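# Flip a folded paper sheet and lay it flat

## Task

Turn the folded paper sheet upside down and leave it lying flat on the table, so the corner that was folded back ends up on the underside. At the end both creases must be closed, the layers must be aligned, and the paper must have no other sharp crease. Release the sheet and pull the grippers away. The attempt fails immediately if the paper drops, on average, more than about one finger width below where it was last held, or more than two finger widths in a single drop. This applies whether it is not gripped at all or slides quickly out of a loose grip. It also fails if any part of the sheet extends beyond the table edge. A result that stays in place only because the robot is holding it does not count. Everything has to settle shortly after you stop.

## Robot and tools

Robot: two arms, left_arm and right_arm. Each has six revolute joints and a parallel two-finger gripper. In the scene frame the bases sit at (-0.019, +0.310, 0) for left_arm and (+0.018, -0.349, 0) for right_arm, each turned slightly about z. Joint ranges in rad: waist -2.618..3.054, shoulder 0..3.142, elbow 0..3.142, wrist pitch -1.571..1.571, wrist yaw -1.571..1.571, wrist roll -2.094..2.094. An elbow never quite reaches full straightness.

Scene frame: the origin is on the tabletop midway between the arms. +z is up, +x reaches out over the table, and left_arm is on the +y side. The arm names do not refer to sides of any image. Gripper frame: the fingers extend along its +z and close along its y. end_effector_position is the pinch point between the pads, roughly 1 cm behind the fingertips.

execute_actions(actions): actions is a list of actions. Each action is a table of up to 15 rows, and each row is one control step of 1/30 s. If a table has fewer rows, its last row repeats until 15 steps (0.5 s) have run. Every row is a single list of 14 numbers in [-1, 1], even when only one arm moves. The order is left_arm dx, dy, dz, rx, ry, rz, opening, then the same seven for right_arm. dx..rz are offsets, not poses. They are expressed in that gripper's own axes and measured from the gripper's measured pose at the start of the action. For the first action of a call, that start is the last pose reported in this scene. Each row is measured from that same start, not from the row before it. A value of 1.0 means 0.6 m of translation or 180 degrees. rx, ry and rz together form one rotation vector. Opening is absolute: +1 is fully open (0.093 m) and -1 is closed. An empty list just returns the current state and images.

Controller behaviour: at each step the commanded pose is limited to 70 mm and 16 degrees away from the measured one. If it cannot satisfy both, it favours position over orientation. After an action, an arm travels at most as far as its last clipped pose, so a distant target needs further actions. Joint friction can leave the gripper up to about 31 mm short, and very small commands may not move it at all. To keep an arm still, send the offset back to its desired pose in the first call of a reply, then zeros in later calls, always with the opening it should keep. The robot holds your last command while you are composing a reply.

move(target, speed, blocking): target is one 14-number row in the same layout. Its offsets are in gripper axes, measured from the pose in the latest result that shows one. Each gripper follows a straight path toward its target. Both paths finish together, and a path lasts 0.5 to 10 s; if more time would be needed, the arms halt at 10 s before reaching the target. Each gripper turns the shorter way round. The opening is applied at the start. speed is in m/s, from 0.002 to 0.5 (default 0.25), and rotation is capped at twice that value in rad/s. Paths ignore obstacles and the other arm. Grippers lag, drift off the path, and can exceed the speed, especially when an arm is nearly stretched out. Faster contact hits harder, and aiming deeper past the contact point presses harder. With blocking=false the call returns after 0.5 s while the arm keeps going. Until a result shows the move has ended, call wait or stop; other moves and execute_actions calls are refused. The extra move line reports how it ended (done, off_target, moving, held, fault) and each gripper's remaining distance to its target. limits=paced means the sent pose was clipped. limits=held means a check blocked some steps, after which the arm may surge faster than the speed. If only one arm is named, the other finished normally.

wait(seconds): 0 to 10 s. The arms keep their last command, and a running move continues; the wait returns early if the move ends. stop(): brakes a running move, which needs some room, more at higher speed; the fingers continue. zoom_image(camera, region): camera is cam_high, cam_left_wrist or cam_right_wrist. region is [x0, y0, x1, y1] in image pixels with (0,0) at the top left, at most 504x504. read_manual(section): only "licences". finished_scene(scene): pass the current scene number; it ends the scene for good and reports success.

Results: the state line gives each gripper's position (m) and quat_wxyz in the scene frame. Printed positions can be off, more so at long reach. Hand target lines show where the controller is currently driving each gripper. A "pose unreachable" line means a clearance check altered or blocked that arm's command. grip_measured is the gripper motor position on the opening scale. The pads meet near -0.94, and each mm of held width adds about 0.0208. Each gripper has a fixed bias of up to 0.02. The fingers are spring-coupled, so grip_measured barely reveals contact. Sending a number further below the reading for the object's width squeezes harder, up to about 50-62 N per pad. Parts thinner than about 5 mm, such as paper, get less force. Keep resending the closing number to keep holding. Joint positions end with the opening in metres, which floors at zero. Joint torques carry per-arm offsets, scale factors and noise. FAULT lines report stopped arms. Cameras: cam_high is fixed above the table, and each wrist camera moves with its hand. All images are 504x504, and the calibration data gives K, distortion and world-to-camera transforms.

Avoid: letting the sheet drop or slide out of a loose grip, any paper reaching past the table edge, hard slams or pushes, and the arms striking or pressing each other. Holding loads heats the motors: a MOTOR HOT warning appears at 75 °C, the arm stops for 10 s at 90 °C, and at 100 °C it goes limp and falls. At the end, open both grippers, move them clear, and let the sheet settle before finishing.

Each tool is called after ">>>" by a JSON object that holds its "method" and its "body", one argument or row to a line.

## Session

>>> {"method": "execute_actions", "body": {
  "actions": []
}}

Scene clock: 0.00 s.
left_arm: end_effector_position=(+0.3566, +0.2689, +0.4011) grip_measured=+1.000 end_effector_quat_wxyz=(+0.707, +0.039, +0.705, -0.033) | right_arm: end_effector_position=(+0.3952, -0.3842, +0.3929) grip_measured=+1.000 end_effector_quat_wxyz=(+0.697, +0.027, +0.716, -0.036)
Joint positions: left_arm=[ 0.012  1.056  1.045  0.013 -0.011  0.009  0.093] | right_arm=[ 0.017  1.059  1.042 -0.009 -0.008 -0.014  0.093]
Joint velocities: left_arm=[-0.002  0.007 -0.002 -0.037  0.081 -0.007  0.   ] | right_arm=[ 0.002 -0.007  0.012 -0.037 -0.037 -0.022  0.   ]
Joint torques (N m, as the arm reports them, + toward a larger angle): no reading
Motor temperatures (°C, as the motors report them): left_arm=[21 24 29 27 22 22] | right_arm=[22 29 26 34 22 22]
Hand target (left_arm): +0.357, +0.269, +0.401; +0.707, +0.039, +0.705, -0.033
Hand target (right_arm): +0.395, -0.384, +0.393; +0.697, +0.027, +0.716, -0.036

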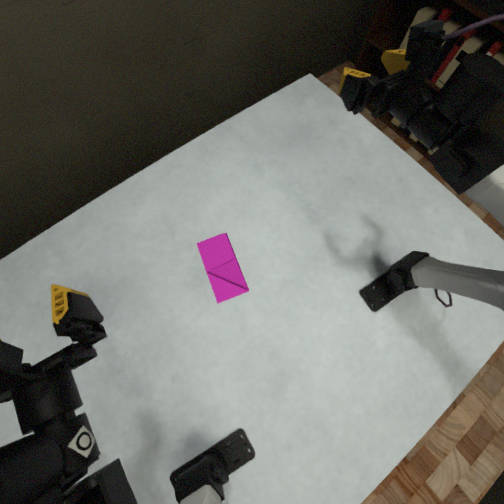

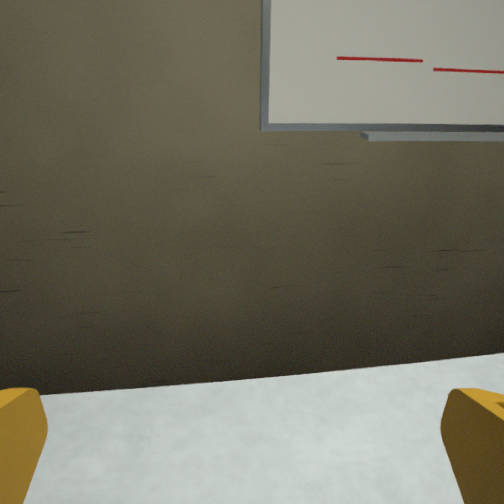

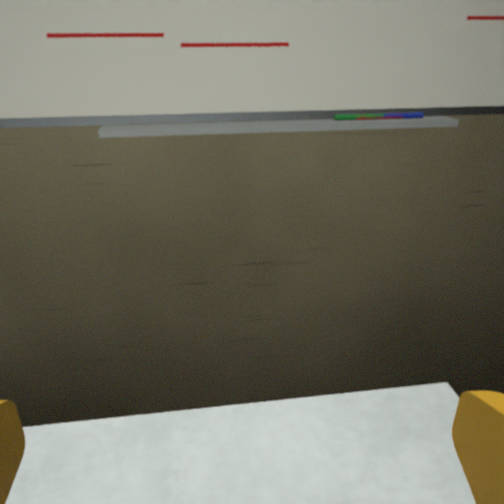

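>>> {"method": "zoom_image", "body": {
  "camera": "cam_high",
  "region": [180, 220, 280, 320]
}}

Region (180, 220, 280, 320) of cam_high's 504x504 image, scaled by 5.040, with more detail than that image has.

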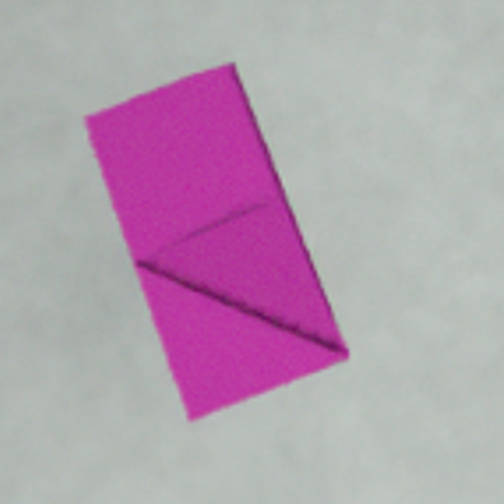

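>>> {"method": "move", "body": {
  "target": [0.581,-0.383,-0.192,-0.1037,0.2851,-0.4417,-0.316, 0.595,0.525,-0.1825,-0.1699,0.403,0.2048,-0.316],
  "speed": 0.3
}}

Scene clock: 16.73 s.
left_arm: end_effector_position=(+0.2207, +0.0539, +0.0616) grip_measured=-0.314 end_effector_quat_wxyz=(+0.185, -0.494, +0.776, -0.346) | right_arm: end_effector_position=(+0.3123, -0.0653, +0.0416) grip_measured=-0.314 end_effector_quat_wxyz=(+0.122, +0.075, +0.921, +0.361)
Joint positions: left_arm=[-0.846  1.413  0.574  0.022 -0.326 -1.976  0.03 ] | right_arm=[ 0.728  1.715  0.801  0.046 -0.378  0.917  0.03 ]
Joint velocities: left_arm=[ 0.017 -0.002  0.002 -0.051 -0.037 -0.007  0.   ] | right_arm=[-0.002  0.007  0.002 -0.007 -0.007  0.11   0.001]
Joint torques (N m, as the arm reports them, + toward a larger angle): left_arm=[-0.93 -4.35  5.41  1.67 -0.12 -0.05] | right_arm=[ 0.59 -8.29  6.48  1.84 -0.23 -0.07]
Motor temperatures (°C, as the motors report them): left_arm=[21 24 32 32 22 22] | right_arm=[22 29 28 39 22 22]
Hand target (left_arm): +0.215, +0.053, +0.053; +0.178, -0.491, +0.781, -0.342
Hand target (right_arm): +0.308, -0.063, +0.038; +0.116, +0.075, +0.921, +0.365
Off the commanded pose (left_arm): 0.011 m, 1 deg.
Off the commanded pose (right_arm): 0.011 m, 1 deg.
move: off_target (left_arm, right_arm)
camera_calibration (this result's frames):
cam_left_wrist: T_world_to_cam=[[0.631842, -0.257758, 0.730983, -0.171689], [-0.658709, -0.675611, 0.331137, 0.202692], [0.408507, -0.690731, -0.596668, 0.0638567], [0, 0, 0, 1]] pos_world=[0.21591, 0.136795, 0.0964841]
cam_right_wrist: T_world_to_cam=[[-0.0737474, -0.739109, -0.669536, 0.00225483], [-0.988849, -0.0329044, 0.145242, 0.337715], [-0.129381, 0.672781, -0.728441, 0.199143], [0, 0, 0, 1]] pos_world=[0.359881, -0.121201, 0.0975228]

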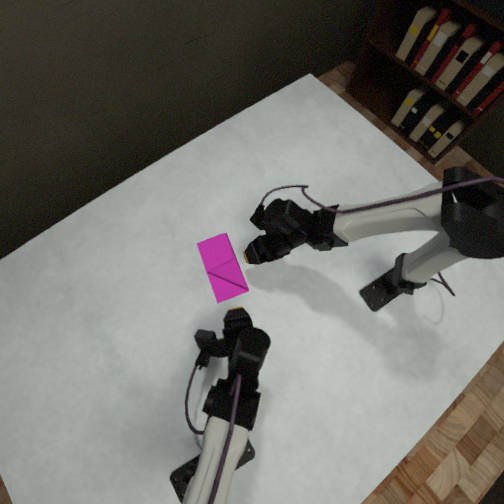

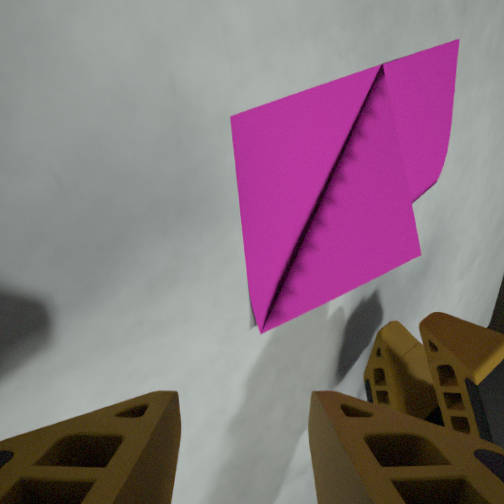

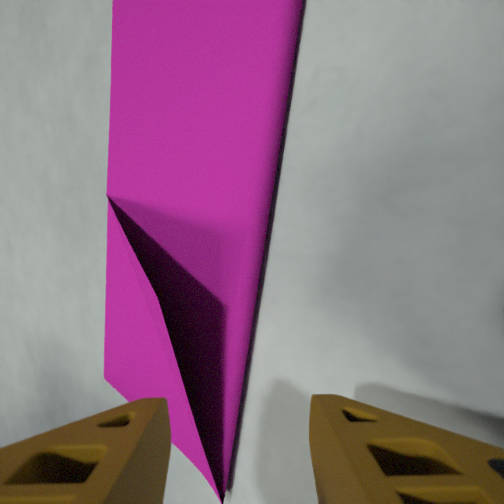

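>>> {"method": "execute_actions", "body": {
  "actions": [
    [[0,0,0,0,0,0,-0.316,-0.0095,0.021,0.006,-0.0085,-0.006,-0.0036,-0.316],[0,0,0,0,0,0,-0.316,-0.008,0.024,0.0098,-0.0085,-0.006,-0.0036,-0.316],[0,0,0,0,0,0,-0.316,-0.0064,0.027,0.0136,-0.0085,-0.006,-0.0036,-0.316],[0,0,0,0,0,0,-0.316,-0.0049,0.030,0.0174,-0.0085,-0.006,-0.0036,-0.316],[0,0,0,0,0,0,-0.316,-0.0033,0.033,0.0212,-0.0085,-0.006,-0.0036,-0.316],[0,0,0,0,0,0,-0.316,-0.0018,0.036,0.025,-0.0085,-0.006,-0.0036,-0.316],[0,0,0,0,0,0,-0.316,0,0.039,0.029,-0.0085,-0.006,-0.0036,-0.316],[0,0,0,0,0,0,-0.316,0.0013,0.0415,0.0327,-0.0085,-0.006,-0.0036,-0.316],[0,0,0,0,0,0,-0.316,0.0028,0.044,0.0365,-0.0085,-0.006,-0.0036,-0.316],[0,0,0,0,0,0,-0.316,0.0044,0.046,0.040,-0.0085,-0.006,-0.0036,-0.316],[0,0,0,0,0,0,-0.316,0.006,0.048,0.044,-0.0085,-0.006,-0.0036,-0.316],[0,0,0,0,0,0,-0.316,0.0075,0.050,0.048,-0.0085,-0.006,-0.0036,-0.316],[0,0,0,0,0,0,-0.316,0.009,0.052,0.0517,-0.0085,-0.006,-0.0036,-0.316]]
  ]
}}

>>> {"method": "execute_actions", "body": {
  "actions": []
}}

Scene clock: 29.27 s.
left_arm: end_effector_position=(+0.2209, +0.0537, +0.0618) grip_measured=-0.314 end_effector_quat_wxyz=(+0.185, -0.494, +0.775, -0.347) | right_arm: end_effector_position=(+0.3074, -0.0314, +0.0345) grip_measured=-0.314 end_effector_quat_wxyz=(+0.119, +0.065, +0.922, +0.363)
Joint positions: left_arm=[-0.846  1.413  0.574  0.023 -0.326 -1.976  0.03 ] | right_arm=[ 0.816  1.794  0.858  0.089 -0.334  0.97   0.03 ]
Joint velocities: left_arm=[ 0.002  0.012 -0.007  0.037 -0.007  0.022  0.001] | right_arm=[0.105 0.129 0.061 0.051 0.11  0.095 0.   ]
Joint torques (N m, as the arm reports them, + toward a larger angle): left_arm=[ 0.16 -5.57  6.87  1.53 -0.16 -0.03] | right_arm=[ 0.25 -8.94  9.45  1.84  0.05 -0.06]
Motor temperatures (°C, as the motors report them): left_arm=[21 25 32 32 22 22] | right_arm=[22 31 29 40 22 22]
Hand target (left_arm): +0.221, +0.054, +0.062; +0.186, -0.494, +0.776, -0.346
Hand target (right_arm): +0.318, -0.022, +0.041; +0.134, +0.071, +0.916, +0.371
Off the commanded pose (left_arm): 0.000 m, 0 deg.
Off the commanded pose (right_arm): 0.015 m, 2 deg.
camera_calibration (this result's frames):
cam_left_wrist: T_world_to_cam=[[0.631546, -0.256153, 0.731803, -0.172087], [-0.658549, -0.675381, 0.331924, 0.202467], [0.409223, -0.691553, -0.595223, 0.0635909], [0, 0, 0, 1]] pos_world=[0.215992, 0.136638, 0.0965809]
cam_right_wrist: T_world_to_cam=[[-0.0562994, -0.739933, -0.670321, 0.0168697], [-0.98815, -0.0547264, 0.143403, 0.334226], [-0.142793, 0.670451, -0.728084, 0.174547], [0, 0, 0, 1]] pos_world=[0.35614, -0.086252, 0.0904641]

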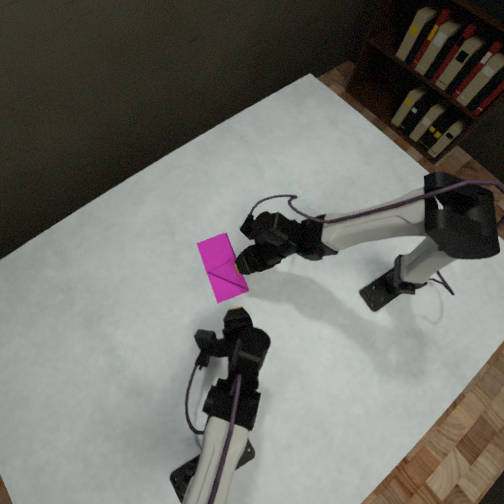

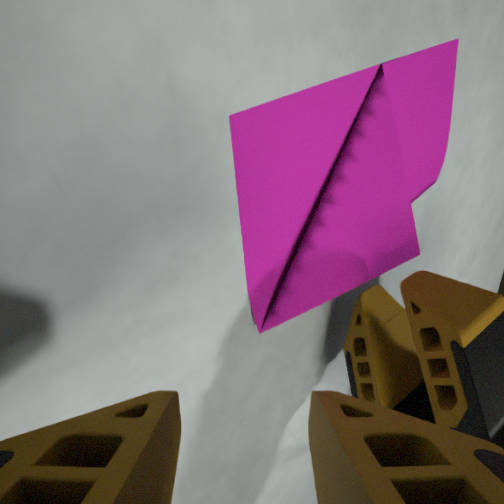

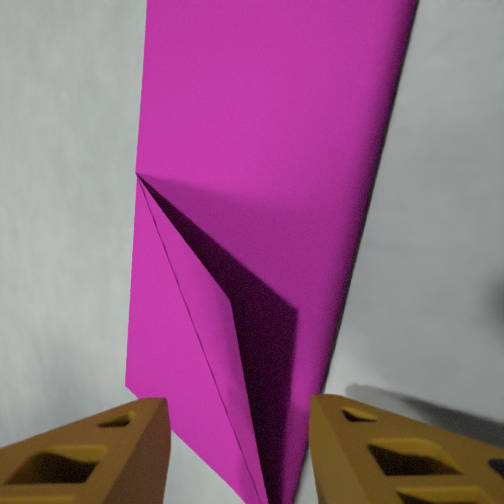

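Scene clock: 29.27 s.
left_arm: end_effector_position=(+0.2209, +0.0537, +0.0618) grip_measured=-0.314 end_effector_quat_wxyz=(+0.185, -0.494, +0.775, -0.347) | right_arm: end_effector_position=(+0.3074, -0.0314, +0.0345) grip_measured=-0.314 end_effector_quat_wxyz=(+0.119, +0.065, +0.922, +0.363)
Joint positions: left_arm=[-0.846  1.413  0.574  0.023 -0.326 -1.976  0.03 ] | right_arm=[ 0.816  1.794  0.858  0.089 -0.334  0.97   0.03 ]
Joint velocities: left_arm=[ 0.002  0.012 -0.007  0.037 -0.007  0.022  0.001] | right_arm=[0.105 0.129 0.061 0.051 0.11  0.095 0.   ]
Joint torques (N m, as the arm reports them, + toward a larger angle): left_arm=[ 0.16 -5.57  6.87  1.53 -0.16 -0.03] | right_arm=[ 0.25 -8.94  9.45  1.84  0.05 -0.06]
Motor temperatures (°C, as the motors report them): left_arm=[21 25 32 32 22 22] | right_arm=[22 31 29 40 22 22]
Hand target (left_arm): +0.221, +0.054, +0.062; +0.186, -0.494, +0.776, -0.346
Hand target (right_arm): +0.318, -0.022, +0.041; +0.134, +0.071, +0.916, +0.371
Off the commanded pose (left_arm): 0.000 m, 0 deg.
Off the commanded pose (right_arm): 0.015 m, 2 deg.
camera_calibration (this result's frames):
cam_left_wrist: T_world_to_cam=[[0.631546, -0.256153, 0.731803, -0.172087], [-0.658549, -0.675381, 0.331924, 0.202467], [0.409223, -0.691553, -0.595223, 0.0635909], [0, 0, 0, 1]] pos_world=[0.215992, 0.136638, 0.0965809]
cam_right_wrist: T_world_to_cam=[[-0.0562994, -0.739933, -0.670321, 0.0168697], [-0.98815, -0.0547264, 0.143403, 0.334226], [-0.142793, 0.670451, -0.728084, 0.174547], [0, 0, 0, 1]] pos_world=[0.35614, -0.086252, 0.0904641]

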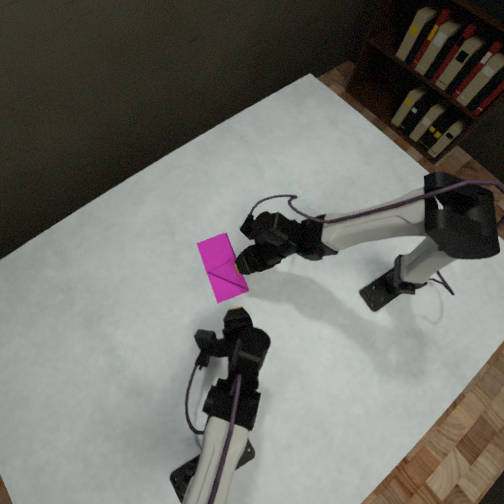

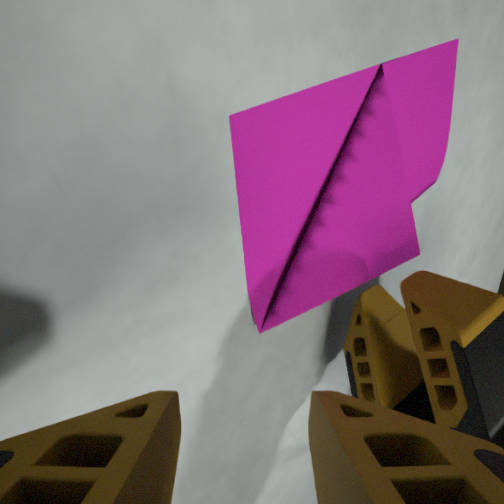

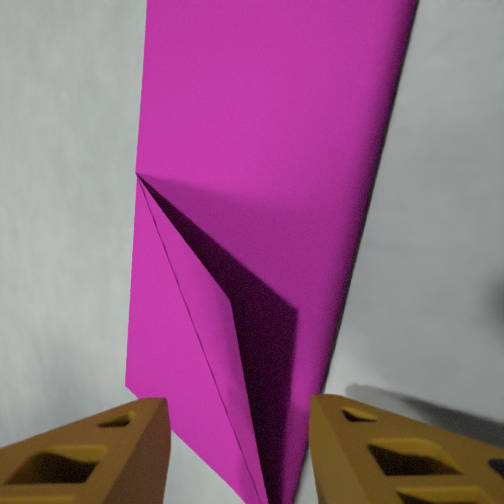

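>>> {"method": "execute_actions", "body": {
  "actions": [
    [[0,0,0,0,0,0,-0.316,-0.0155,0.020,0.010,-0.0075,-0.011,0.001,-0.316],[0,0,0,0,0,0,-0.316,-0.0153,0.021,0.014,-0.0075,-0.011,0.001,-0.316],[0,0,0,0,0,0,-0.316,-0.015,0.022,0.018,-0.0075,-0.011,0.001,-0.316],[0,0,0,0,0,0,-0.316,-0.0148,0.024,0.021,-0.0075,-0.011,0.001,-0.316],[0,0,0,0,0,0,-0.316,-0.0146,0.0265,0.024,-0.0075,-0.011,0.001,-0.316],[0,0,0,0,0,0,-0.316,-0.0144,0.029,0.027,-0.0075,-0.011,0.001,-0.316],[0,0,0,0,0,0,-0.316,-0.0142,0.0315,0.030,-0.0075,-0.011,0.001,-0.316],[0,0,0,0,0,0,-0.316,-0.014,0.034,0.033,-0.0075,-0.011,0.001,-0.316],[0,0,0,0,0,0,-0.316,-0.0138,0.0365,0.0355,-0.0075,-0.011,0.001,-0.316],[0,0,0,0,0,0,-0.316,-0.0135,0.039,0.038,-0.0075,-0.011,0.001,-0.316]]
  ]
}}

Scene clock: 35.93 s.
left_arm: end_effector_position=(+0.2209, +0.0537, +0.0618) grip_measured=-0.314 end_effector_quat_wxyz=(+0.185, -0.494, +0.775, -0.347) | right_arm: end_effector_position=(+0.3146, -0.0096, +0.0310) grip_measured=-0.314 end_effector_quat_wxyz=(+0.124, +0.068, +0.920, +0.365)
Joint positions: left_arm=[-0.846  1.413  0.574  0.023 -0.326 -1.976  0.03 ] | right_arm=[ 0.855  1.863  0.923  0.114 -0.3    1.007  0.03 ]
Joint velocities: left_arm=[ 0.007 -0.017 -0.007  0.051  0.007 -0.037  0.   ] | right_arm=[ 0.002 -0.007 -0.007 -0.007  0.081  0.022 -0.001]
Joint torques (N m, as the arm reports them, + toward a larger angle): left_arm=[ 0.21 -5.64  6.83  1.55 -0.17 -0.03] | right_arm=[ 0.5  -9.27  9.57  1.88  0.03 -0.07]
Motor temperatures (°C, as the motors report them): left_arm=[21 25 32 32 22 22] | right_arm=[22 32 30 40 22 22]
Hand target (left_arm): +0.221, +0.054, +0.062; +0.185, -0.494, +0.775, -0.347
Hand target (right_arm): +0.322, -0.002, +0.036; +0.135, +0.071, +0.915, +0.372
Off the commanded pose (left_arm): 0.000 m, 0 deg.
Off the commanded pose (right_arm): 0.012 m, 2 deg.
camera_calibration (this result's frames):
cam_left_wrist: T_world_to_cam=[[0.631546, -0.256153, 0.731803, -0.172087], [-0.658549, -0.675381, 0.331924, 0.202467], [0.409223, -0.691553, -0.595223, 0.0635909], [0, 0, 0, 1]] pos_world=[0.215992, 0.136638, 0.0965809]
cam_right_wrist: T_world_to_cam=[[-0.0578968, -0.736131, -0.674358, 0.0316707], [-0.989733, -0.0460951, 0.135291, 0.343808], [-0.130676, 0.675267, -0.725905, 0.154531], [0, 0, 0, 1]] pos_world=[0.362305, -0.0651878, 0.0870179]

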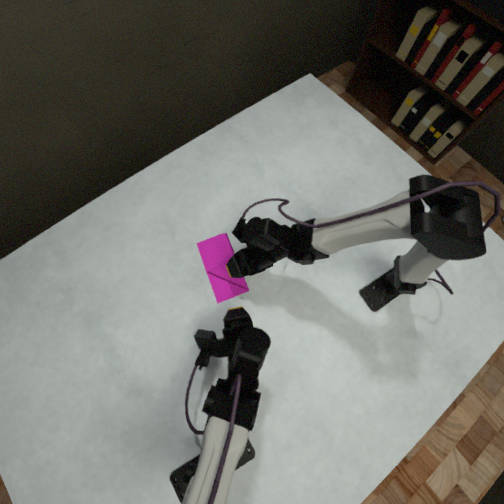

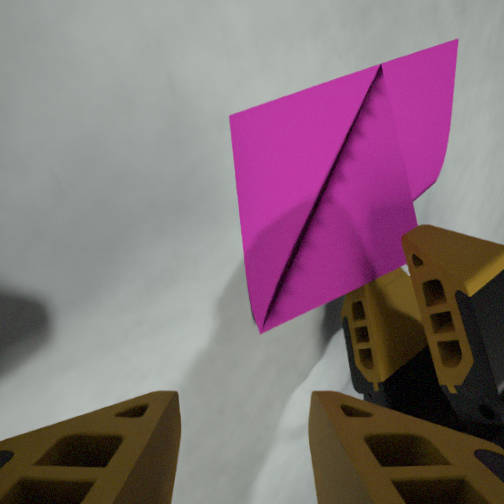

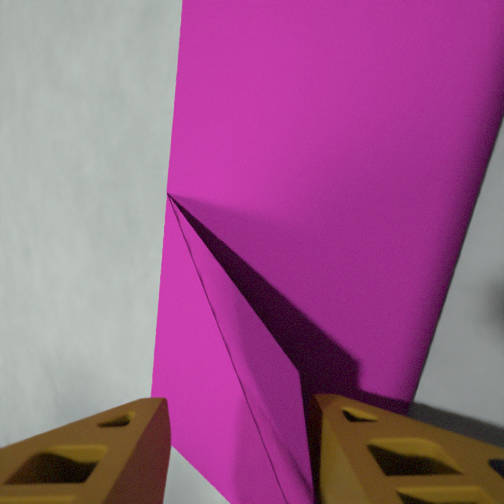

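>>> {"method": "execute_actions", "body": {
  "actions": [
    [[0,0,0,0,0,0,-0.316,0,0,0,0,0,0,-0.37],[0,0,0,0,0,0,-0.316,0,0,0,0,0,0,-0.42],[0,0,0,0,0,0,-0.316,0,0,0,0,0,0,-0.47],[0,0,0,0,0,0,-0.316,0,0,0,0,0,0,-0.52],[0,0,0,0,0,0,-0.316,0,0,0,0,0,0,-0.57],[0,0,0,0,0,0,-0.316,0,0,0,0,0,0,-0.62],[0,0,0,0,0,0,-0.316,0,0,0,0,0,0,-0.67],[0,0,0,0,0,0,-0.316,0,0,0,0,0,0,-0.72],[0,0,0,0,0,0,-0.316,0,0,0,0,0,0,-0.77],[0,0,0,0,0,0,-0.316,0,0,0,0,0,0,-0.82],[0,0,0,0,0,0,-0.316,0,0,0,0,0,0,-0.86],[0,0,0,0,0,0,-0.316,0,0,0,0,0,0,-0.90],[0,0,0,0,0,0,-0.316,0,0,0,0,0,0,-0.94],[0,0,0,0,0,0,-0.316,0,0,0,0,0,0,-0.97],[0,0,0,0,0,0,-0.316,0,0,0,0,0,0,-1]]
  ]
}}

Scene clock: 42.20 s.
left_arm: end_effector_position=(+0.2209, +0.0537, +0.0618) grip_measured=-0.314 end_effector_quat_wxyz=(+0.185, -0.494, +0.775, -0.347) | right_arm: end_effector_position=(+0.3153, -0.0099, +0.0310) grip_measured=-0.976 end_effector_quat_wxyz=(+0.125, +0.070, +0.920, +0.364)
Joint positions: left_arm=[-0.846  1.413  0.574  0.023 -0.326 -1.976  0.03 ] | right_arm=[ 0.855  1.863  0.923  0.114 -0.296  1.01   0.   ]
Joint velocities: left_arm=[-0.002 -0.007 -0.007 -0.022 -0.007 -0.037 -0.   ] | right_arm=[-0.002 -0.007 -0.002  0.007 -0.051  0.007  0.   ]
Joint torques (N m, as the arm reports them, + toward a larger angle): left_arm=[ 0.2  -5.6   6.86  1.55 -0.18 -0.02] | right_arm=[  0.05 -10.6    7.36   1.7   -0.15  -0.16]
Motor temperatures (°C, as the motors report them): left_arm=[21 25 32 32 22 22] | right_arm=[22 33 31 40 22 22]
Hand target (left_arm): +0.221, +0.054, +0.062; +0.185, -0.494, +0.775, -0.347
Hand target (right_arm): +0.314, -0.010, +0.031; +0.124, +0.068, +0.920, +0.365
Off the commanded pose (left_arm): 0.000 m, 0 deg.
Off the commanded pose (right_arm): 0.001 m, 0 deg.
camera_calibration (this result's frames):
cam_left_wrist: T_world_to_cam=[[0.631546, -0.256153, 0.731803, -0.172087], [-0.658549, -0.675381, 0.331924, 0.202467], [0.409223, -0.691553, -0.595223, 0.0635909], [0, 0, 0, 1]] pos_world=[0.215992, 0.136638, 0.0965809]
cam_right_wrist: T_world_to_cam=[[-0.06156, -0.736481, -0.673651, 0.0326359], [-0.990052, -0.040499, 0.13475, 0.344709], [-0.126523, 0.675245, -0.726661, 0.153572], [0, 0, 0, 1]] pos_world=[0.362719, -0.0657027, 0.0871308]

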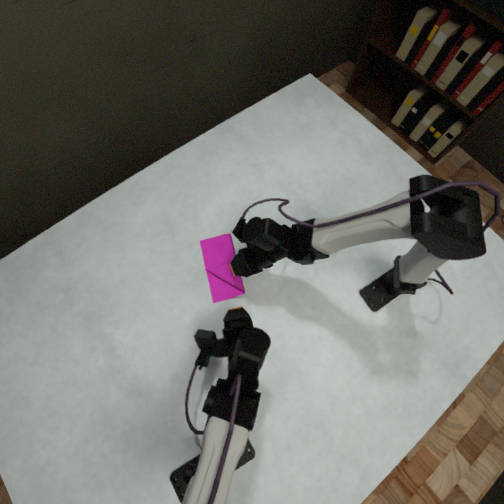

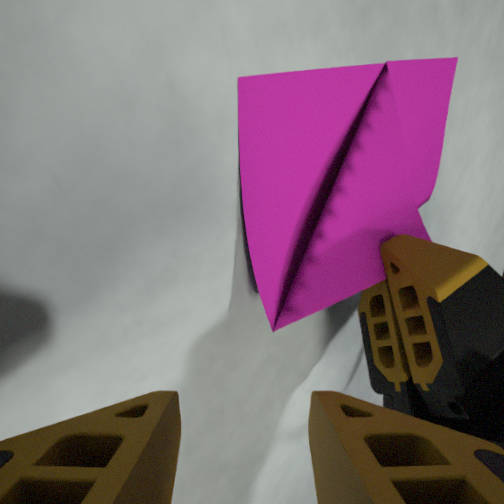

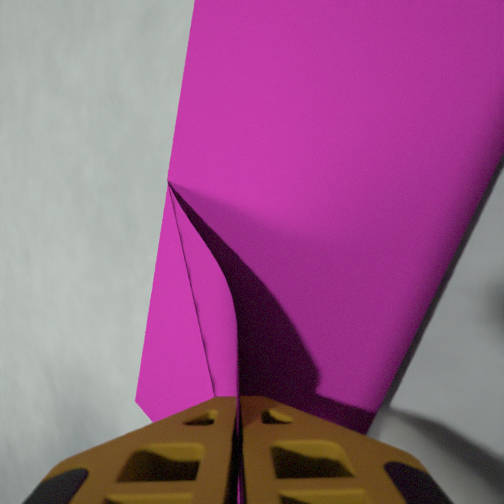

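>>> {"method": "move", "body": {
  "target": [-0.018,-0.006,0.070,0.005,0.002,-0.002,-0.316, -0.0104,0.040,-0.041,0.007,-0.027,0.027,-1],
  "speed": 0.05
}}

>>> {"method": "zoom_image", "body": {
  "camera": "cam_high",
  "region": [180, 225, 280, 325]
}}

Scene clock: 48.40 s.
left_arm: end_effector_position=(+0.2485, +0.0499, +0.0341) grip_measured=-0.314 end_effector_quat_wxyz=(+0.186, -0.495, +0.773, -0.350) | right_arm: end_effector_position=(+0.3110, -0.0173, +0.0498) grip_measured=-0.989 end_effector_quat_wxyz=(+0.137, +0.126, +0.920, +0.344)
Joint positions: left_arm=[-0.766  1.582  0.574  0.217 -0.272 -1.918  0.03 ] | right_arm=[ 0.888  1.777  0.923  0.023 -0.193  1.12   0.   ]
Joint velocities: left_arm=[ 0.002  0.007 -0.002 -0.007 -0.051  0.007 -0.001] | right_arm=[ 0.012  0.012 -0.007 -0.022 -0.037  0.007  0.   ]
Joint torques (N m, as the arm reports them, + toward a larger angle): left_arm=[ 1.34 -5.31  7.05  1.7  -0.08  0.03] | right_arm=[  0.69 -11.51  10.05   1.57   0.09  -0.06]
Motor temperatures (°C, as the motors report them): left_arm=[21 25 33 32 22 22] | right_arm=[22 35 31 40 22 22]
Hand target (left_arm): +0.254, +0.048, +0.034; +0.186, -0.494, +0.772, -0.355
Hand target (right_arm): +0.315, -0.010, +0.066; +0.148, +0.126, +0.914, +0.355
Off the commanded pose (left_arm): 0.006 m, 1 deg.
Off the commanded pose (right_arm): 0.018 m, 2 deg.
move: off_target (right_arm)
camera_calibration (this result's frames):
cam_left_wrist: T_world_to_cam=[[0.629138, -0.250143, 0.735944, -0.170104], [-0.658233, -0.675029, 0.333265, 0.227177], [0.41342, -0.694092, -0.589339, 0.0320369], [0, 0, 0, 1]] pos_world=[0.243309, 0.133037, 0.0683573]
cam_right_wrist: T_world_to_cam=[[-0.160785, -0.739949, -0.653164, 0.069407], [-0.984923, 0.0774867, 0.154669, 0.337095], [-0.063836, 0.668185, -0.741251, 0.152745], [0, 0, 0, 1]] pos_world=[0.352923, -0.0768249, 0.106419]

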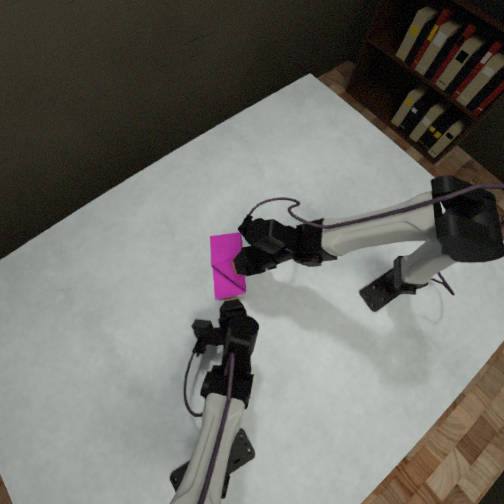

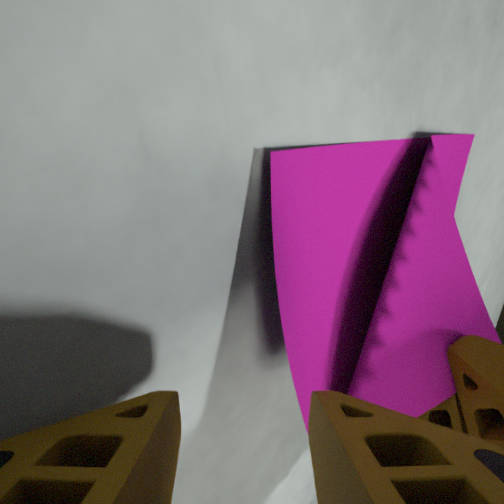

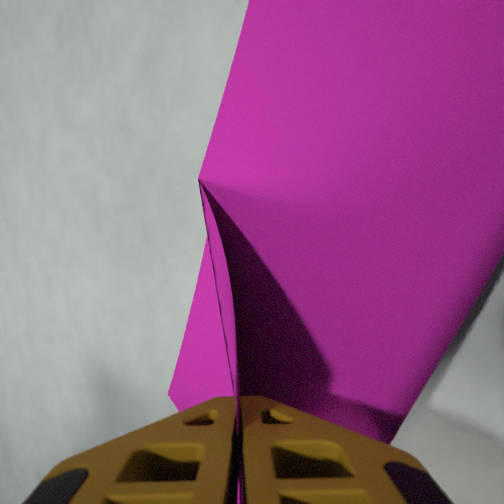

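Region (180, 225, 280, 325) of cam_high's 504x504 image, scaled by 5.040, with more detail than that image has.

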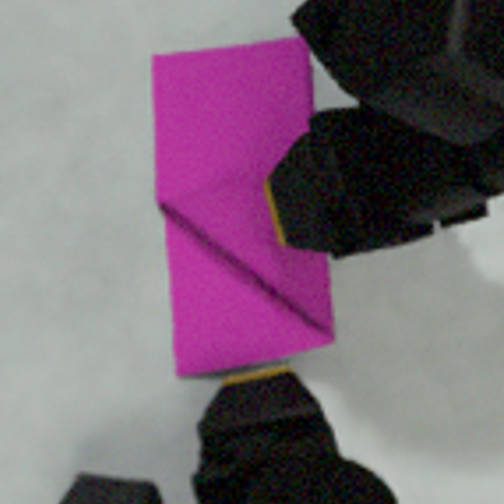

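>>> {"method": "execute_actions", "body": {
  "actions": [
    [[0.0015,-0.016,0.007,0.007,0.003,-0.002,-0.316,0,0,0,0,0,0,-1],[0.0022,-0.019,0.0105,0.007,0.003,-0.002,-0.316,0,0,0,0,0,0,-1],[0.003,-0.022,0.014,0.007,0.003,-0.002,-0.316,0,0,0,0,0,0,-1],[0.0037,-0.025,0.0175,0.007,0.003,-0.002,-0.316,0,0,0,0,0,0,-1],[0.0045,-0.028,0.021,0.007,0.003,-0.002,-0.316,0,0,0,0,0,0,-1],[0.0052,-0.031,0.0245,0.007,0.003,-0.002,-0.316,0,0,0,0,0,0,-1],[0.006,-0.034,0.028,0.007,0.003,-0.002,-0.316,0,0,0,0,0,0,-1],[0.0067,-0.037,0.0315,0.007,0.003,-0.002,-0.316,0,0,0,0,0,0,-1],[0.0075,-0.04,0.035,0.007,0.003,-0.002,-0.316,0,0,0,0,0,0,-1],[0.0082,-0.043,0.0385,0.007,0.003,-0.002,-0.316,0,0,0,0,0,0,-1],[0.009,-0.0455,0.042,0.007,0.003,-0.002,-0.316,0,0,0,0,0,0,-1],[0.0097,-0.048,0.0455,0.007,0.003,-0.002,-0.316,0,0,0,0,0,0,-1],[0.0103,-0.05,0.049,0.007,0.003,-0.002,-0.316,0,0,0,0,0,0,-1]]
  ]
}}

>>> {"method": "wait", "body": {
  "seconds": 0.2
}}

Scene clock: 55.27 s.
left_arm: end_effector_position=(+0.2750, +0.0315, +0.0335) grip_measured=-0.314 end_effector_quat_wxyz=(+0.187, -0.497, +0.770, -0.354) | right_arm: end_effector_position=(+0.3110, -0.0174, +0.0496) grip_measured=-0.989 end_effector_quat_wxyz=(+0.137, +0.126, +0.920, +0.344)
Joint positions: left_arm=[-0.737  1.696  0.686  0.231 -0.255 -1.901  0.03 ] | right_arm=[ 0.888  1.777  0.923  0.022 -0.192  1.121  0.   ]
Joint velocities: left_arm=[0.022 0.144 0.134 0.022 0.037 0.11  0.   ] | right_arm=[-0.017 -0.002 -0.012  0.022 -0.095  0.051  0.   ]
Joint torques (N m, as the arm reports them, + toward a larger angle): left_arm=[ 1.19 -6.84  7.67  1.72 -0.03  0.02] | right_arm=[  0.06 -10.01   7.77   1.7   -0.04  -0.13]
Motor temperatures (°C, as the motors report them): left_arm=[21 25 33 33 22 22] | right_arm=[22 36 32 40 22 22]
Hand target (left_arm): +0.283, +0.026, +0.036; +0.187, -0.494, +0.768, -0.362
Hand target (right_arm): +0.311, -0.017, +0.050; +0.137, +0.126, +0.920, +0.344
Off the commanded pose (left_arm): 0.011 m, 1 deg.
Off the commanded pose (right_arm): 0.000 m, 0 deg.
camera_calibration (this result's frames):
cam_left_wrist: T_world_to_cam=[[0.626553, -0.242004, 0.740854, -0.190594], [-0.656434, -0.676296, 0.334242, 0.231883], [0.420149, -0.695743, -0.582595, 0.00596913], [0, 0, 0, 1]] pos_world=[0.269125, 0.11485, 0.0671747]
cam_right_wrist: T_world_to_cam=[[-0.161972, -0.740219, -0.652565, 0.0695222], [-0.984745, 0.078643, 0.155216, 0.337072], [-0.0635742, 0.667751, -0.741665, 0.152688], [0, 0, 0, 1]] pos_world=[0.352897, -0.0770042, 0.106292]

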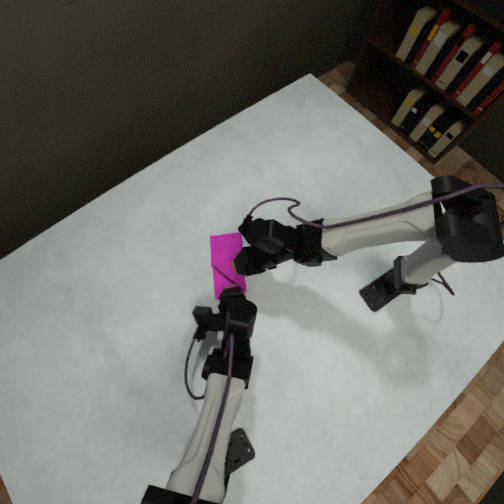

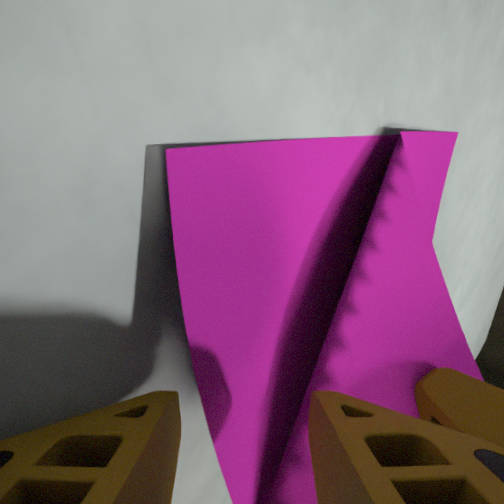

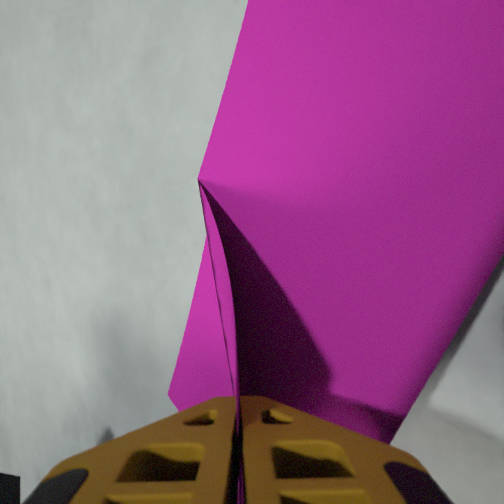

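Scene clock: 55.47 s.
left_arm: end_effector_position=(+0.2757, +0.0303, +0.0331) grip_measured=-0.314 end_effector_quat_wxyz=(+0.186, -0.495, +0.771, -0.354) | right_arm: end_effector_position=(+0.3110, -0.0174, +0.0496) grip_measured=-0.989 end_effector_quat_wxyz=(+0.137, +0.126, +0.920, +0.344)
Joint positions: left_arm=[-0.736  1.701  0.691  0.232 -0.252 -1.898  0.03 ] | right_arm=[ 0.888  1.777  0.923  0.022 -0.192  1.121  0.   ]
Joint velocities: left_arm=[-0.002 -0.002  0.012 -0.037  0.007 -0.11   0.001] | right_arm=[-0.012 -0.012  0.007  0.051  0.037  0.007  0.   ]
Joint torques (N m, as the arm reports them, + toward a larger angle): left_arm=[ 1.3  -6.74  7.66  1.73 -0.05  0.07] | right_arm=[  0.07 -10.02   7.74   1.7   -0.04  -0.14]
Motor temperatures (°C, as the motors report them): left_arm=[21 25 33 33 22 22] | right_arm=[22 36 32 40 22 22]
Hand target (left_arm): +0.283, +0.026, +0.036; +0.187, -0.494, +0.768, -0.362
Hand target (right_arm): +0.311, -0.017, +0.050; +0.137, +0.126, +0.920, +0.344
Off the commanded pose (left_arm): 0.009 m, 1 deg.
Off the commanded pose (right_arm): 0.000 m, 0 deg.
wait: 0.20 s; at rest by 0.17 s
camera_calibration (this result's frames):
cam_left_wrist: T_world_to_cam=[[0.626163, -0.244081, 0.740503, -0.190855], [-0.658587, -0.673946, 0.334753, 0.232175], [0.417352, -0.697296, -0.582748, 0.00535618], [0, 0, 0, 1]] pos_world=[0.270179, 0.113624, 0.0667284]
cam_right_wrist: T_world_to_cam=[[-0.161972, -0.740219, -0.652565, 0.0695222], [-0.984745, 0.078643, 0.155216, 0.337072], [-0.0635742, 0.667751, -0.741665, 0.152688], [0, 0, 0, 1]] pos_world=[0.352897, -0.0770042, 0.106292]

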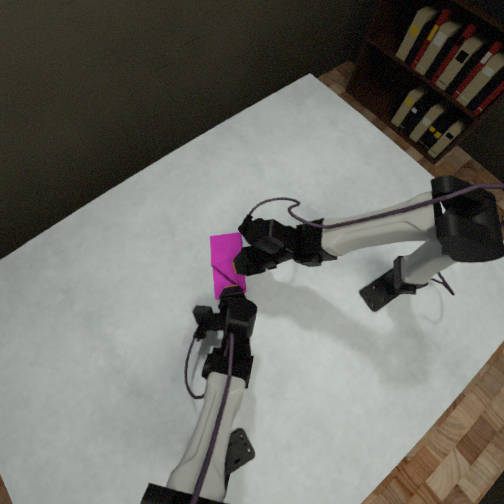

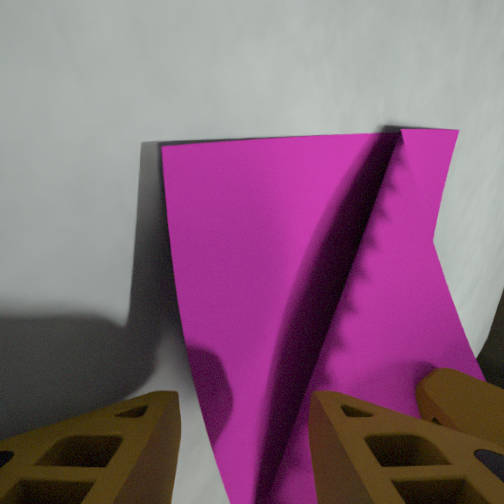

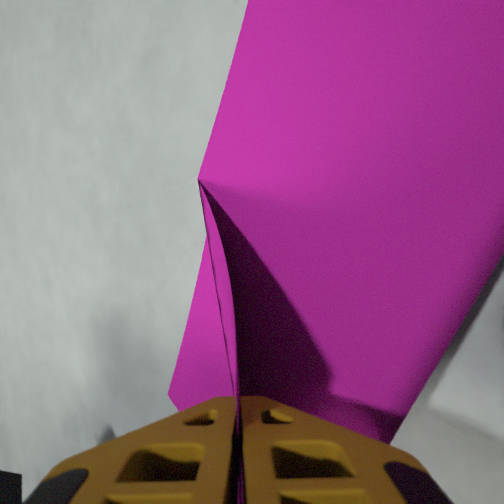

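>>> {"method": "execute_actions", "body": {
  "actions": []
}}

Scene clock: 66.90 s.
left_arm: end_effector_position=(+0.2756, +0.0302, +0.0331) grip_measured=-0.314 end_effector_quat_wxyz=(+0.186, -0.495, +0.771, -0.354) | right_arm: end_effector_position=(+0.3110, -0.0174, +0.0496) grip_measured=-0.989 end_effector_quat_wxyz=(+0.137, +0.126, +0.920, +0.344)
Joint positions: left_arm=[-0.736  1.701  0.691  0.232 -0.251 -1.897  0.03 ] | right_arm=[ 0.888  1.777  0.923  0.022 -0.192  1.121  0.   ]
Joint velocities: left_arm=[-0.007  0.002  0.002  0.051  0.007 -0.022 -0.   ] | right_arm=[ 0.002  0.002 -0.017  0.037 -0.037 -0.037  0.   ]
Joint torques (N m, as the arm reports them, + toward a larger angle): left_arm=[ 1.33 -6.6   7.86  1.75 -0.08  0.05] | right_arm=[  0.08 -10.01   7.76   1.7   -0.05  -0.14]
Motor temperatures (°C, as the motors report them): left_arm=[21 26 34 33 22 22] | right_arm=[22 38 32 40 22 22]
Hand target (left_arm): +0.283, +0.026, +0.036; +0.187, -0.494, +0.768, -0.362
Hand target (right_arm): +0.311, -0.017, +0.050; +0.137, +0.126, +0.920, +0.344
Off the commanded pose (left_arm): 0.009 m, 1 deg.
Off the commanded pose (right_arm): 0.000 m, 0 deg.
camera_calibration (this result's frames):
cam_left_wrist: T_world_to_cam=[[0.625834, -0.24519, 0.740414, -0.190685], [-0.65948, -0.673202, 0.334492, 0.232296], [0.416434, -0.697625, -0.583011, 0.0055793], [0, 0, 0, 1]] pos_world=[0.270209, 0.11352, 0.0667377]
cam_right_wrist: T_world_to_cam=[[-0.161972, -0.740219, -0.652565, 0.0695222], [-0.984745, 0.078643, 0.155216, 0.337072], [-0.0635742, 0.667751, -0.741665, 0.152688], [0, 0, 0, 1]] pos_world=[0.352897, -0.0770042, 0.106292]

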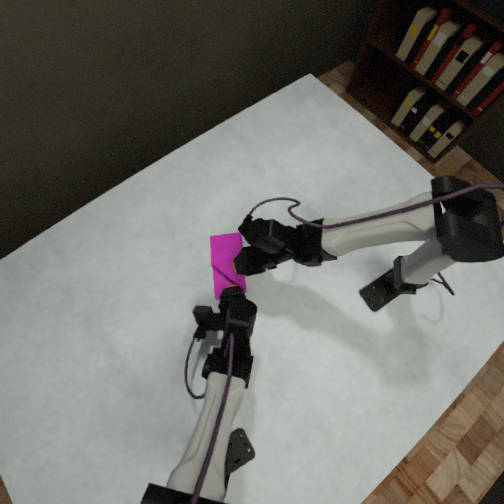

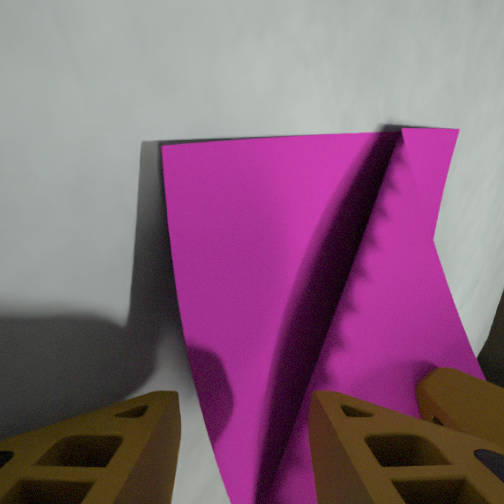

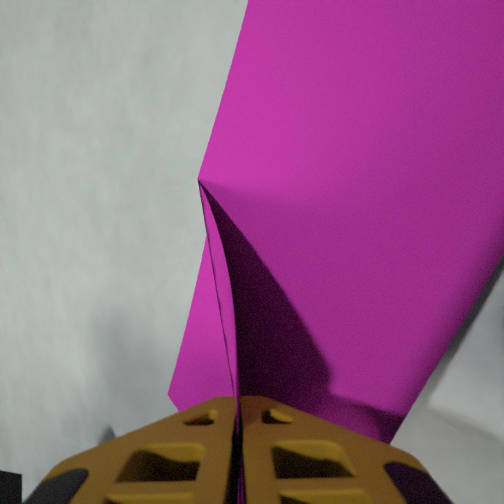

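>>> {"method": "execute_actions", "body": {
  "actions": [
    [[0.001,-0.0085,0.010,0.003,0.001,-0.001,-0.316,0,0,0,0,0,0,-1],[0.001,-0.0095,0.012,0.003,0.001,-0.001,-0.316,0,0,0,0,0,0,-1],[0.001,-0.0105,0.014,0.003,0.001,-0.001,-0.316,0,0,0,0,0,0,-1],[0.001,-0.0115,0.016,0.003,0.001,-0.001,-0.316,0,0,0,0,0,0,-1],[0.001,-0.0125,0.018,0.003,0.001,-0.001,-0.316,0,0,0,0,0,0,-1],[0.001,-0.0135,0.020,0.003,0.001,-0.001,-0.316,0,0,0,0,0,0,-1],[0.001,-0.0145,0.022,0.003,0.001,-0.001,-0.316,0,0,0,0,0,0,-1],[0.001,-0.0155,0.024,0.003,0.001,-0.001,-0.316,0,0,0,0,0,0,-1],[0.001,-0.0165,0.026,0.003,0.001,-0.001,-0.316,0,0,0,0,0,0,-1],[0.001,-0.017,0.027,0.003,0.001,-0.001,-0.316,0,0,0,0,0,0,-1]]
  ]
}}

Scene clock: 71.97 s.
left_arm: end_effector_position=(+0.2837, +0.0262, +0.0258) grip_measured=-0.314 end_effector_quat_wxyz=(+0.186, -0.497, +0.773, -0.348) | right_arm: end_effector_position=(+0.3110, -0.0174, +0.0496) grip_measured=-0.989 end_effector_quat_wxyz=(+0.137, +0.126, +0.920, +0.344)
Joint positions: left_arm=[-0.726  1.753  0.724  0.241 -0.246 -1.892  0.03 ] | right_arm=[ 0.888  1.777  0.923  0.022 -0.192  1.121  0.   ]
Joint velocities: left_arm=[-0.002 -0.002  0.012  0.066  0.022 -0.051  0.001] | right_arm=[ 0.017  0.002 -0.012 -0.007 -0.066  0.037  0.   ]
Joint torques (N m, as the arm reports them, + toward a larger angle): left_arm=[ 1.23 -7.1   7.92  1.78 -0.1   0.02] | right_arm=[  0.07 -10.01   7.77   1.69  -0.03  -0.14]
Motor temperatures (°C, as the motors report them): left_arm=[21 26 34 33 22 22] | right_arm=[22 38 32 40 22 22]
Hand target (left_arm): +0.292, +0.022, +0.029; +0.187, -0.495, +0.769, -0.358
Hand target (right_arm): +0.311, -0.017, +0.050; +0.137, +0.126, +0.920, +0.344
Off the commanded pose (left_arm): 0.010 m, 1 deg.
Off the commanded pose (right_arm): 0.000 m, 0 deg.
camera_calibration (this result's frames):
cam_left_wrist: T_world_to_cam=[[0.631858, -0.249516, 0.733824, -0.192802], [-0.654833, -0.678367, 0.333184, 0.236177], [0.414668, -0.691057, -0.592022, -0.00423577], [0, 0, 0, 1]] pos_world=[0.278237, 0.109181, 0.0602847]
cam_right_wrist: T_world_to_cam=[[-0.161972, -0.740219, -0.652565, 0.0695222], [-0.984745, 0.078643, 0.155216, 0.337072], [-0.0635742, 0.667751, -0.741665, 0.152688], [0, 0, 0, 1]] pos_world=[0.352897, -0.0770042, 0.106292]

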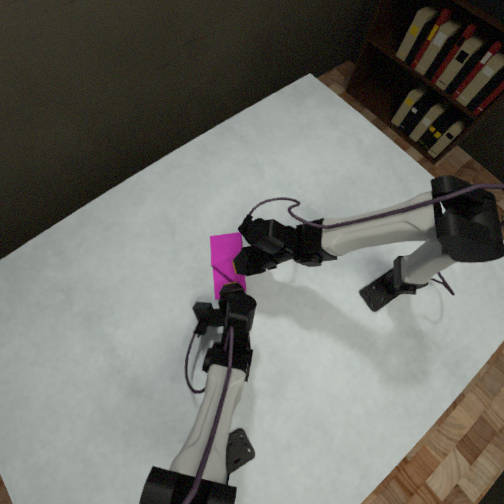

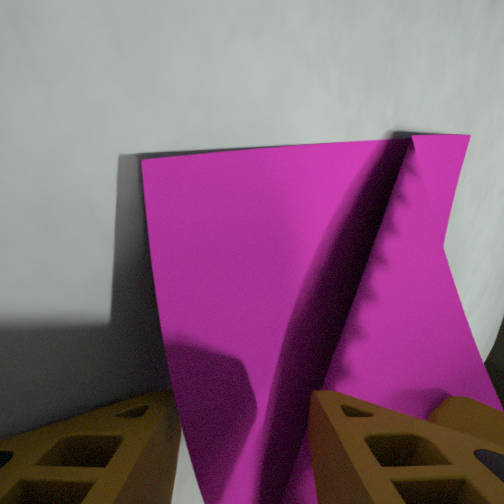

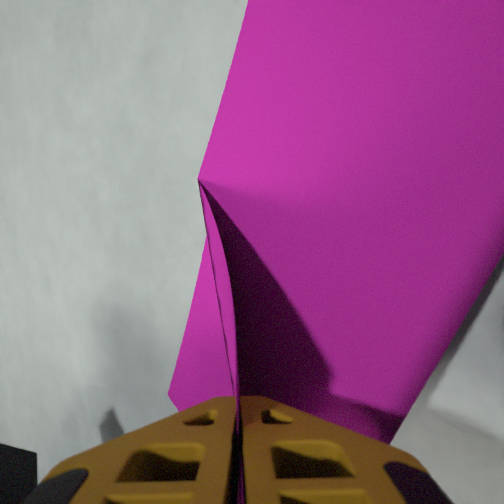

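>>> {"method": "execute_actions", "body": {
  "actions": [
    [[0.001,-0.015,0.006,0.003,0.001,-0.001,-0.316,0,0,0,0,0,0,-1],[0.001,-0.016,0.007,0.003,0.001,-0.001,-0.33,0,0,0,0,0,0,-1],[0.001,-0.017,0.008,0.003,0.001,-0.001,-0.34,0,0,0,0,0,0,-1],[0.001,-0.018,0.009,0.003,0.001,-0.001,-0.35,0,0,0,0,0,0,-1],[0.001,-0.019,0.010,0.003,0.001,-0.001,-0.36,0,0,0,0,0,0,-1],[0.001,-0.020,0.012,0.003,0.001,-0.001,-0.37,0,0,0,0,0,0,-1],[0.001,-0.021,0.013,0.003,0.001,-0.001,-0.38,0,0,0,0,0,0,-1],[0.001,-0.022,0.014,0.003,0.001,-0.001,-0.39,0,0,0,0,0,0,-1],[0.001,-0.022,0.015,0.003,0.001,-0.001,-0.40,0,0,0,0,0,0,-1]]
  ]
}}

>>> {"method": "zoom_image", "body": {
  "camera": "cam_left_wrist",
  "region": [100, 300, 400, 504]
}}

Scene clock: 80.30 s.
left_arm: end_effector_position=(+0.2920, +0.0205, +0.0296) grip_measured=-0.398 end_effector_quat_wxyz=(+0.188, -0.497, +0.770, -0.354) | right_arm: end_effector_position=(+0.3110, -0.0174, +0.0496) grip_measured=-0.989 end_effector_quat_wxyz=(+0.137, +0.126, +0.920, +0.344)
Joint positions: left_arm=[-0.719  1.773  0.759  0.24  -0.243 -1.888  0.026] | right_arm=[ 0.888  1.777  0.923  0.022 -0.192  1.121  0.   ]
Joint velocities: left_arm=[-0.007 -0.002 -0.002 -0.022 -0.022 -0.022 -0.   ] | right_arm=[ 0.002 -0.002 -0.007  0.007 -0.022 -0.066  0.   ]
Joint torques (N m, as the arm reports them, + toward a larger angle): left_arm=[ 1.38 -7.36  7.85  1.56 -0.09  0.03] | right_arm=[  0.07 -10.01   7.77   1.69  -0.03  -0.13]
Motor temperatures (°C, as the motors report them): left_arm=[21 27 34 34 22 22] | right_arm=[22 39 32 40 22 22]
Hand target (left_arm): +0.297, +0.019, +0.029; +0.187, -0.497, +0.771, -0.353
Hand target (right_arm): +0.311, -0.017, +0.050; +0.137, +0.126, +0.920, +0.344
Off the commanded pose (left_arm): 0.006 m, 0 deg.
Off the commanded pose (right_arm): 0.000 m, 0 deg.
camera_calibration (this result's frames):
cam_left_wrist: T_world_to_cam=[[0.62638, -0.241016, 0.741323, -0.201011], [-0.655915, -0.676838, 0.334164, 0.236772], [0.421217, -0.695558, -0.582044, -0.0115009], [0, 0, 0, 1]] pos_world=[0.286056, 0.10381, 0.0631992]
cam_right_wrist: T_world_to_cam=[[-0.161972, -0.740219, -0.652565, 0.0695222], [-0.984745, 0.078643, 0.155216, 0.337072], [-0.0635742, 0.667751, -0.741665, 0.152688], [0, 0, 0, 1]] pos_world=[0.352897, -0.0770042, 0.106292]

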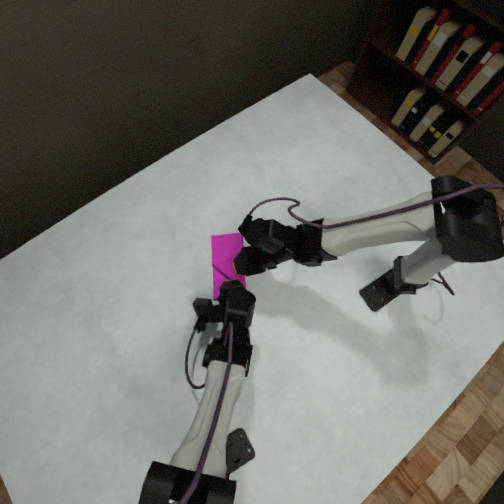

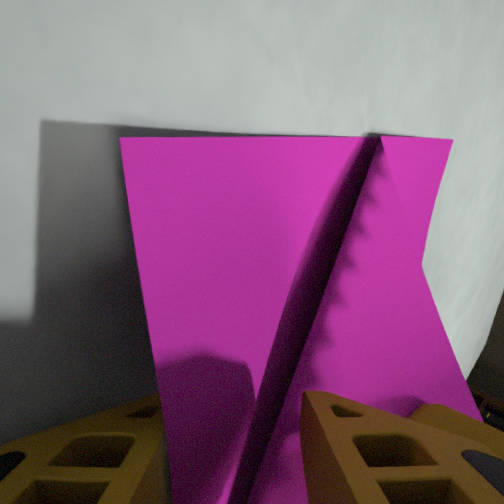

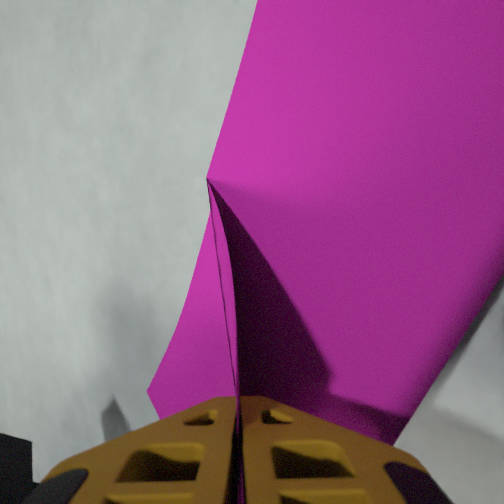

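Region (100, 300, 400, 504) of cam_left_wrist's 504x504 image, scaled by 1.680, with more detail than that image has; it fills the top 343 rows of this view, and the rest is white.

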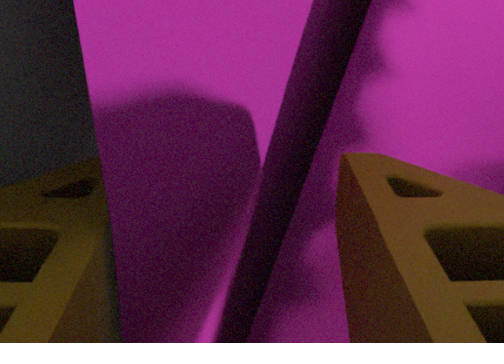

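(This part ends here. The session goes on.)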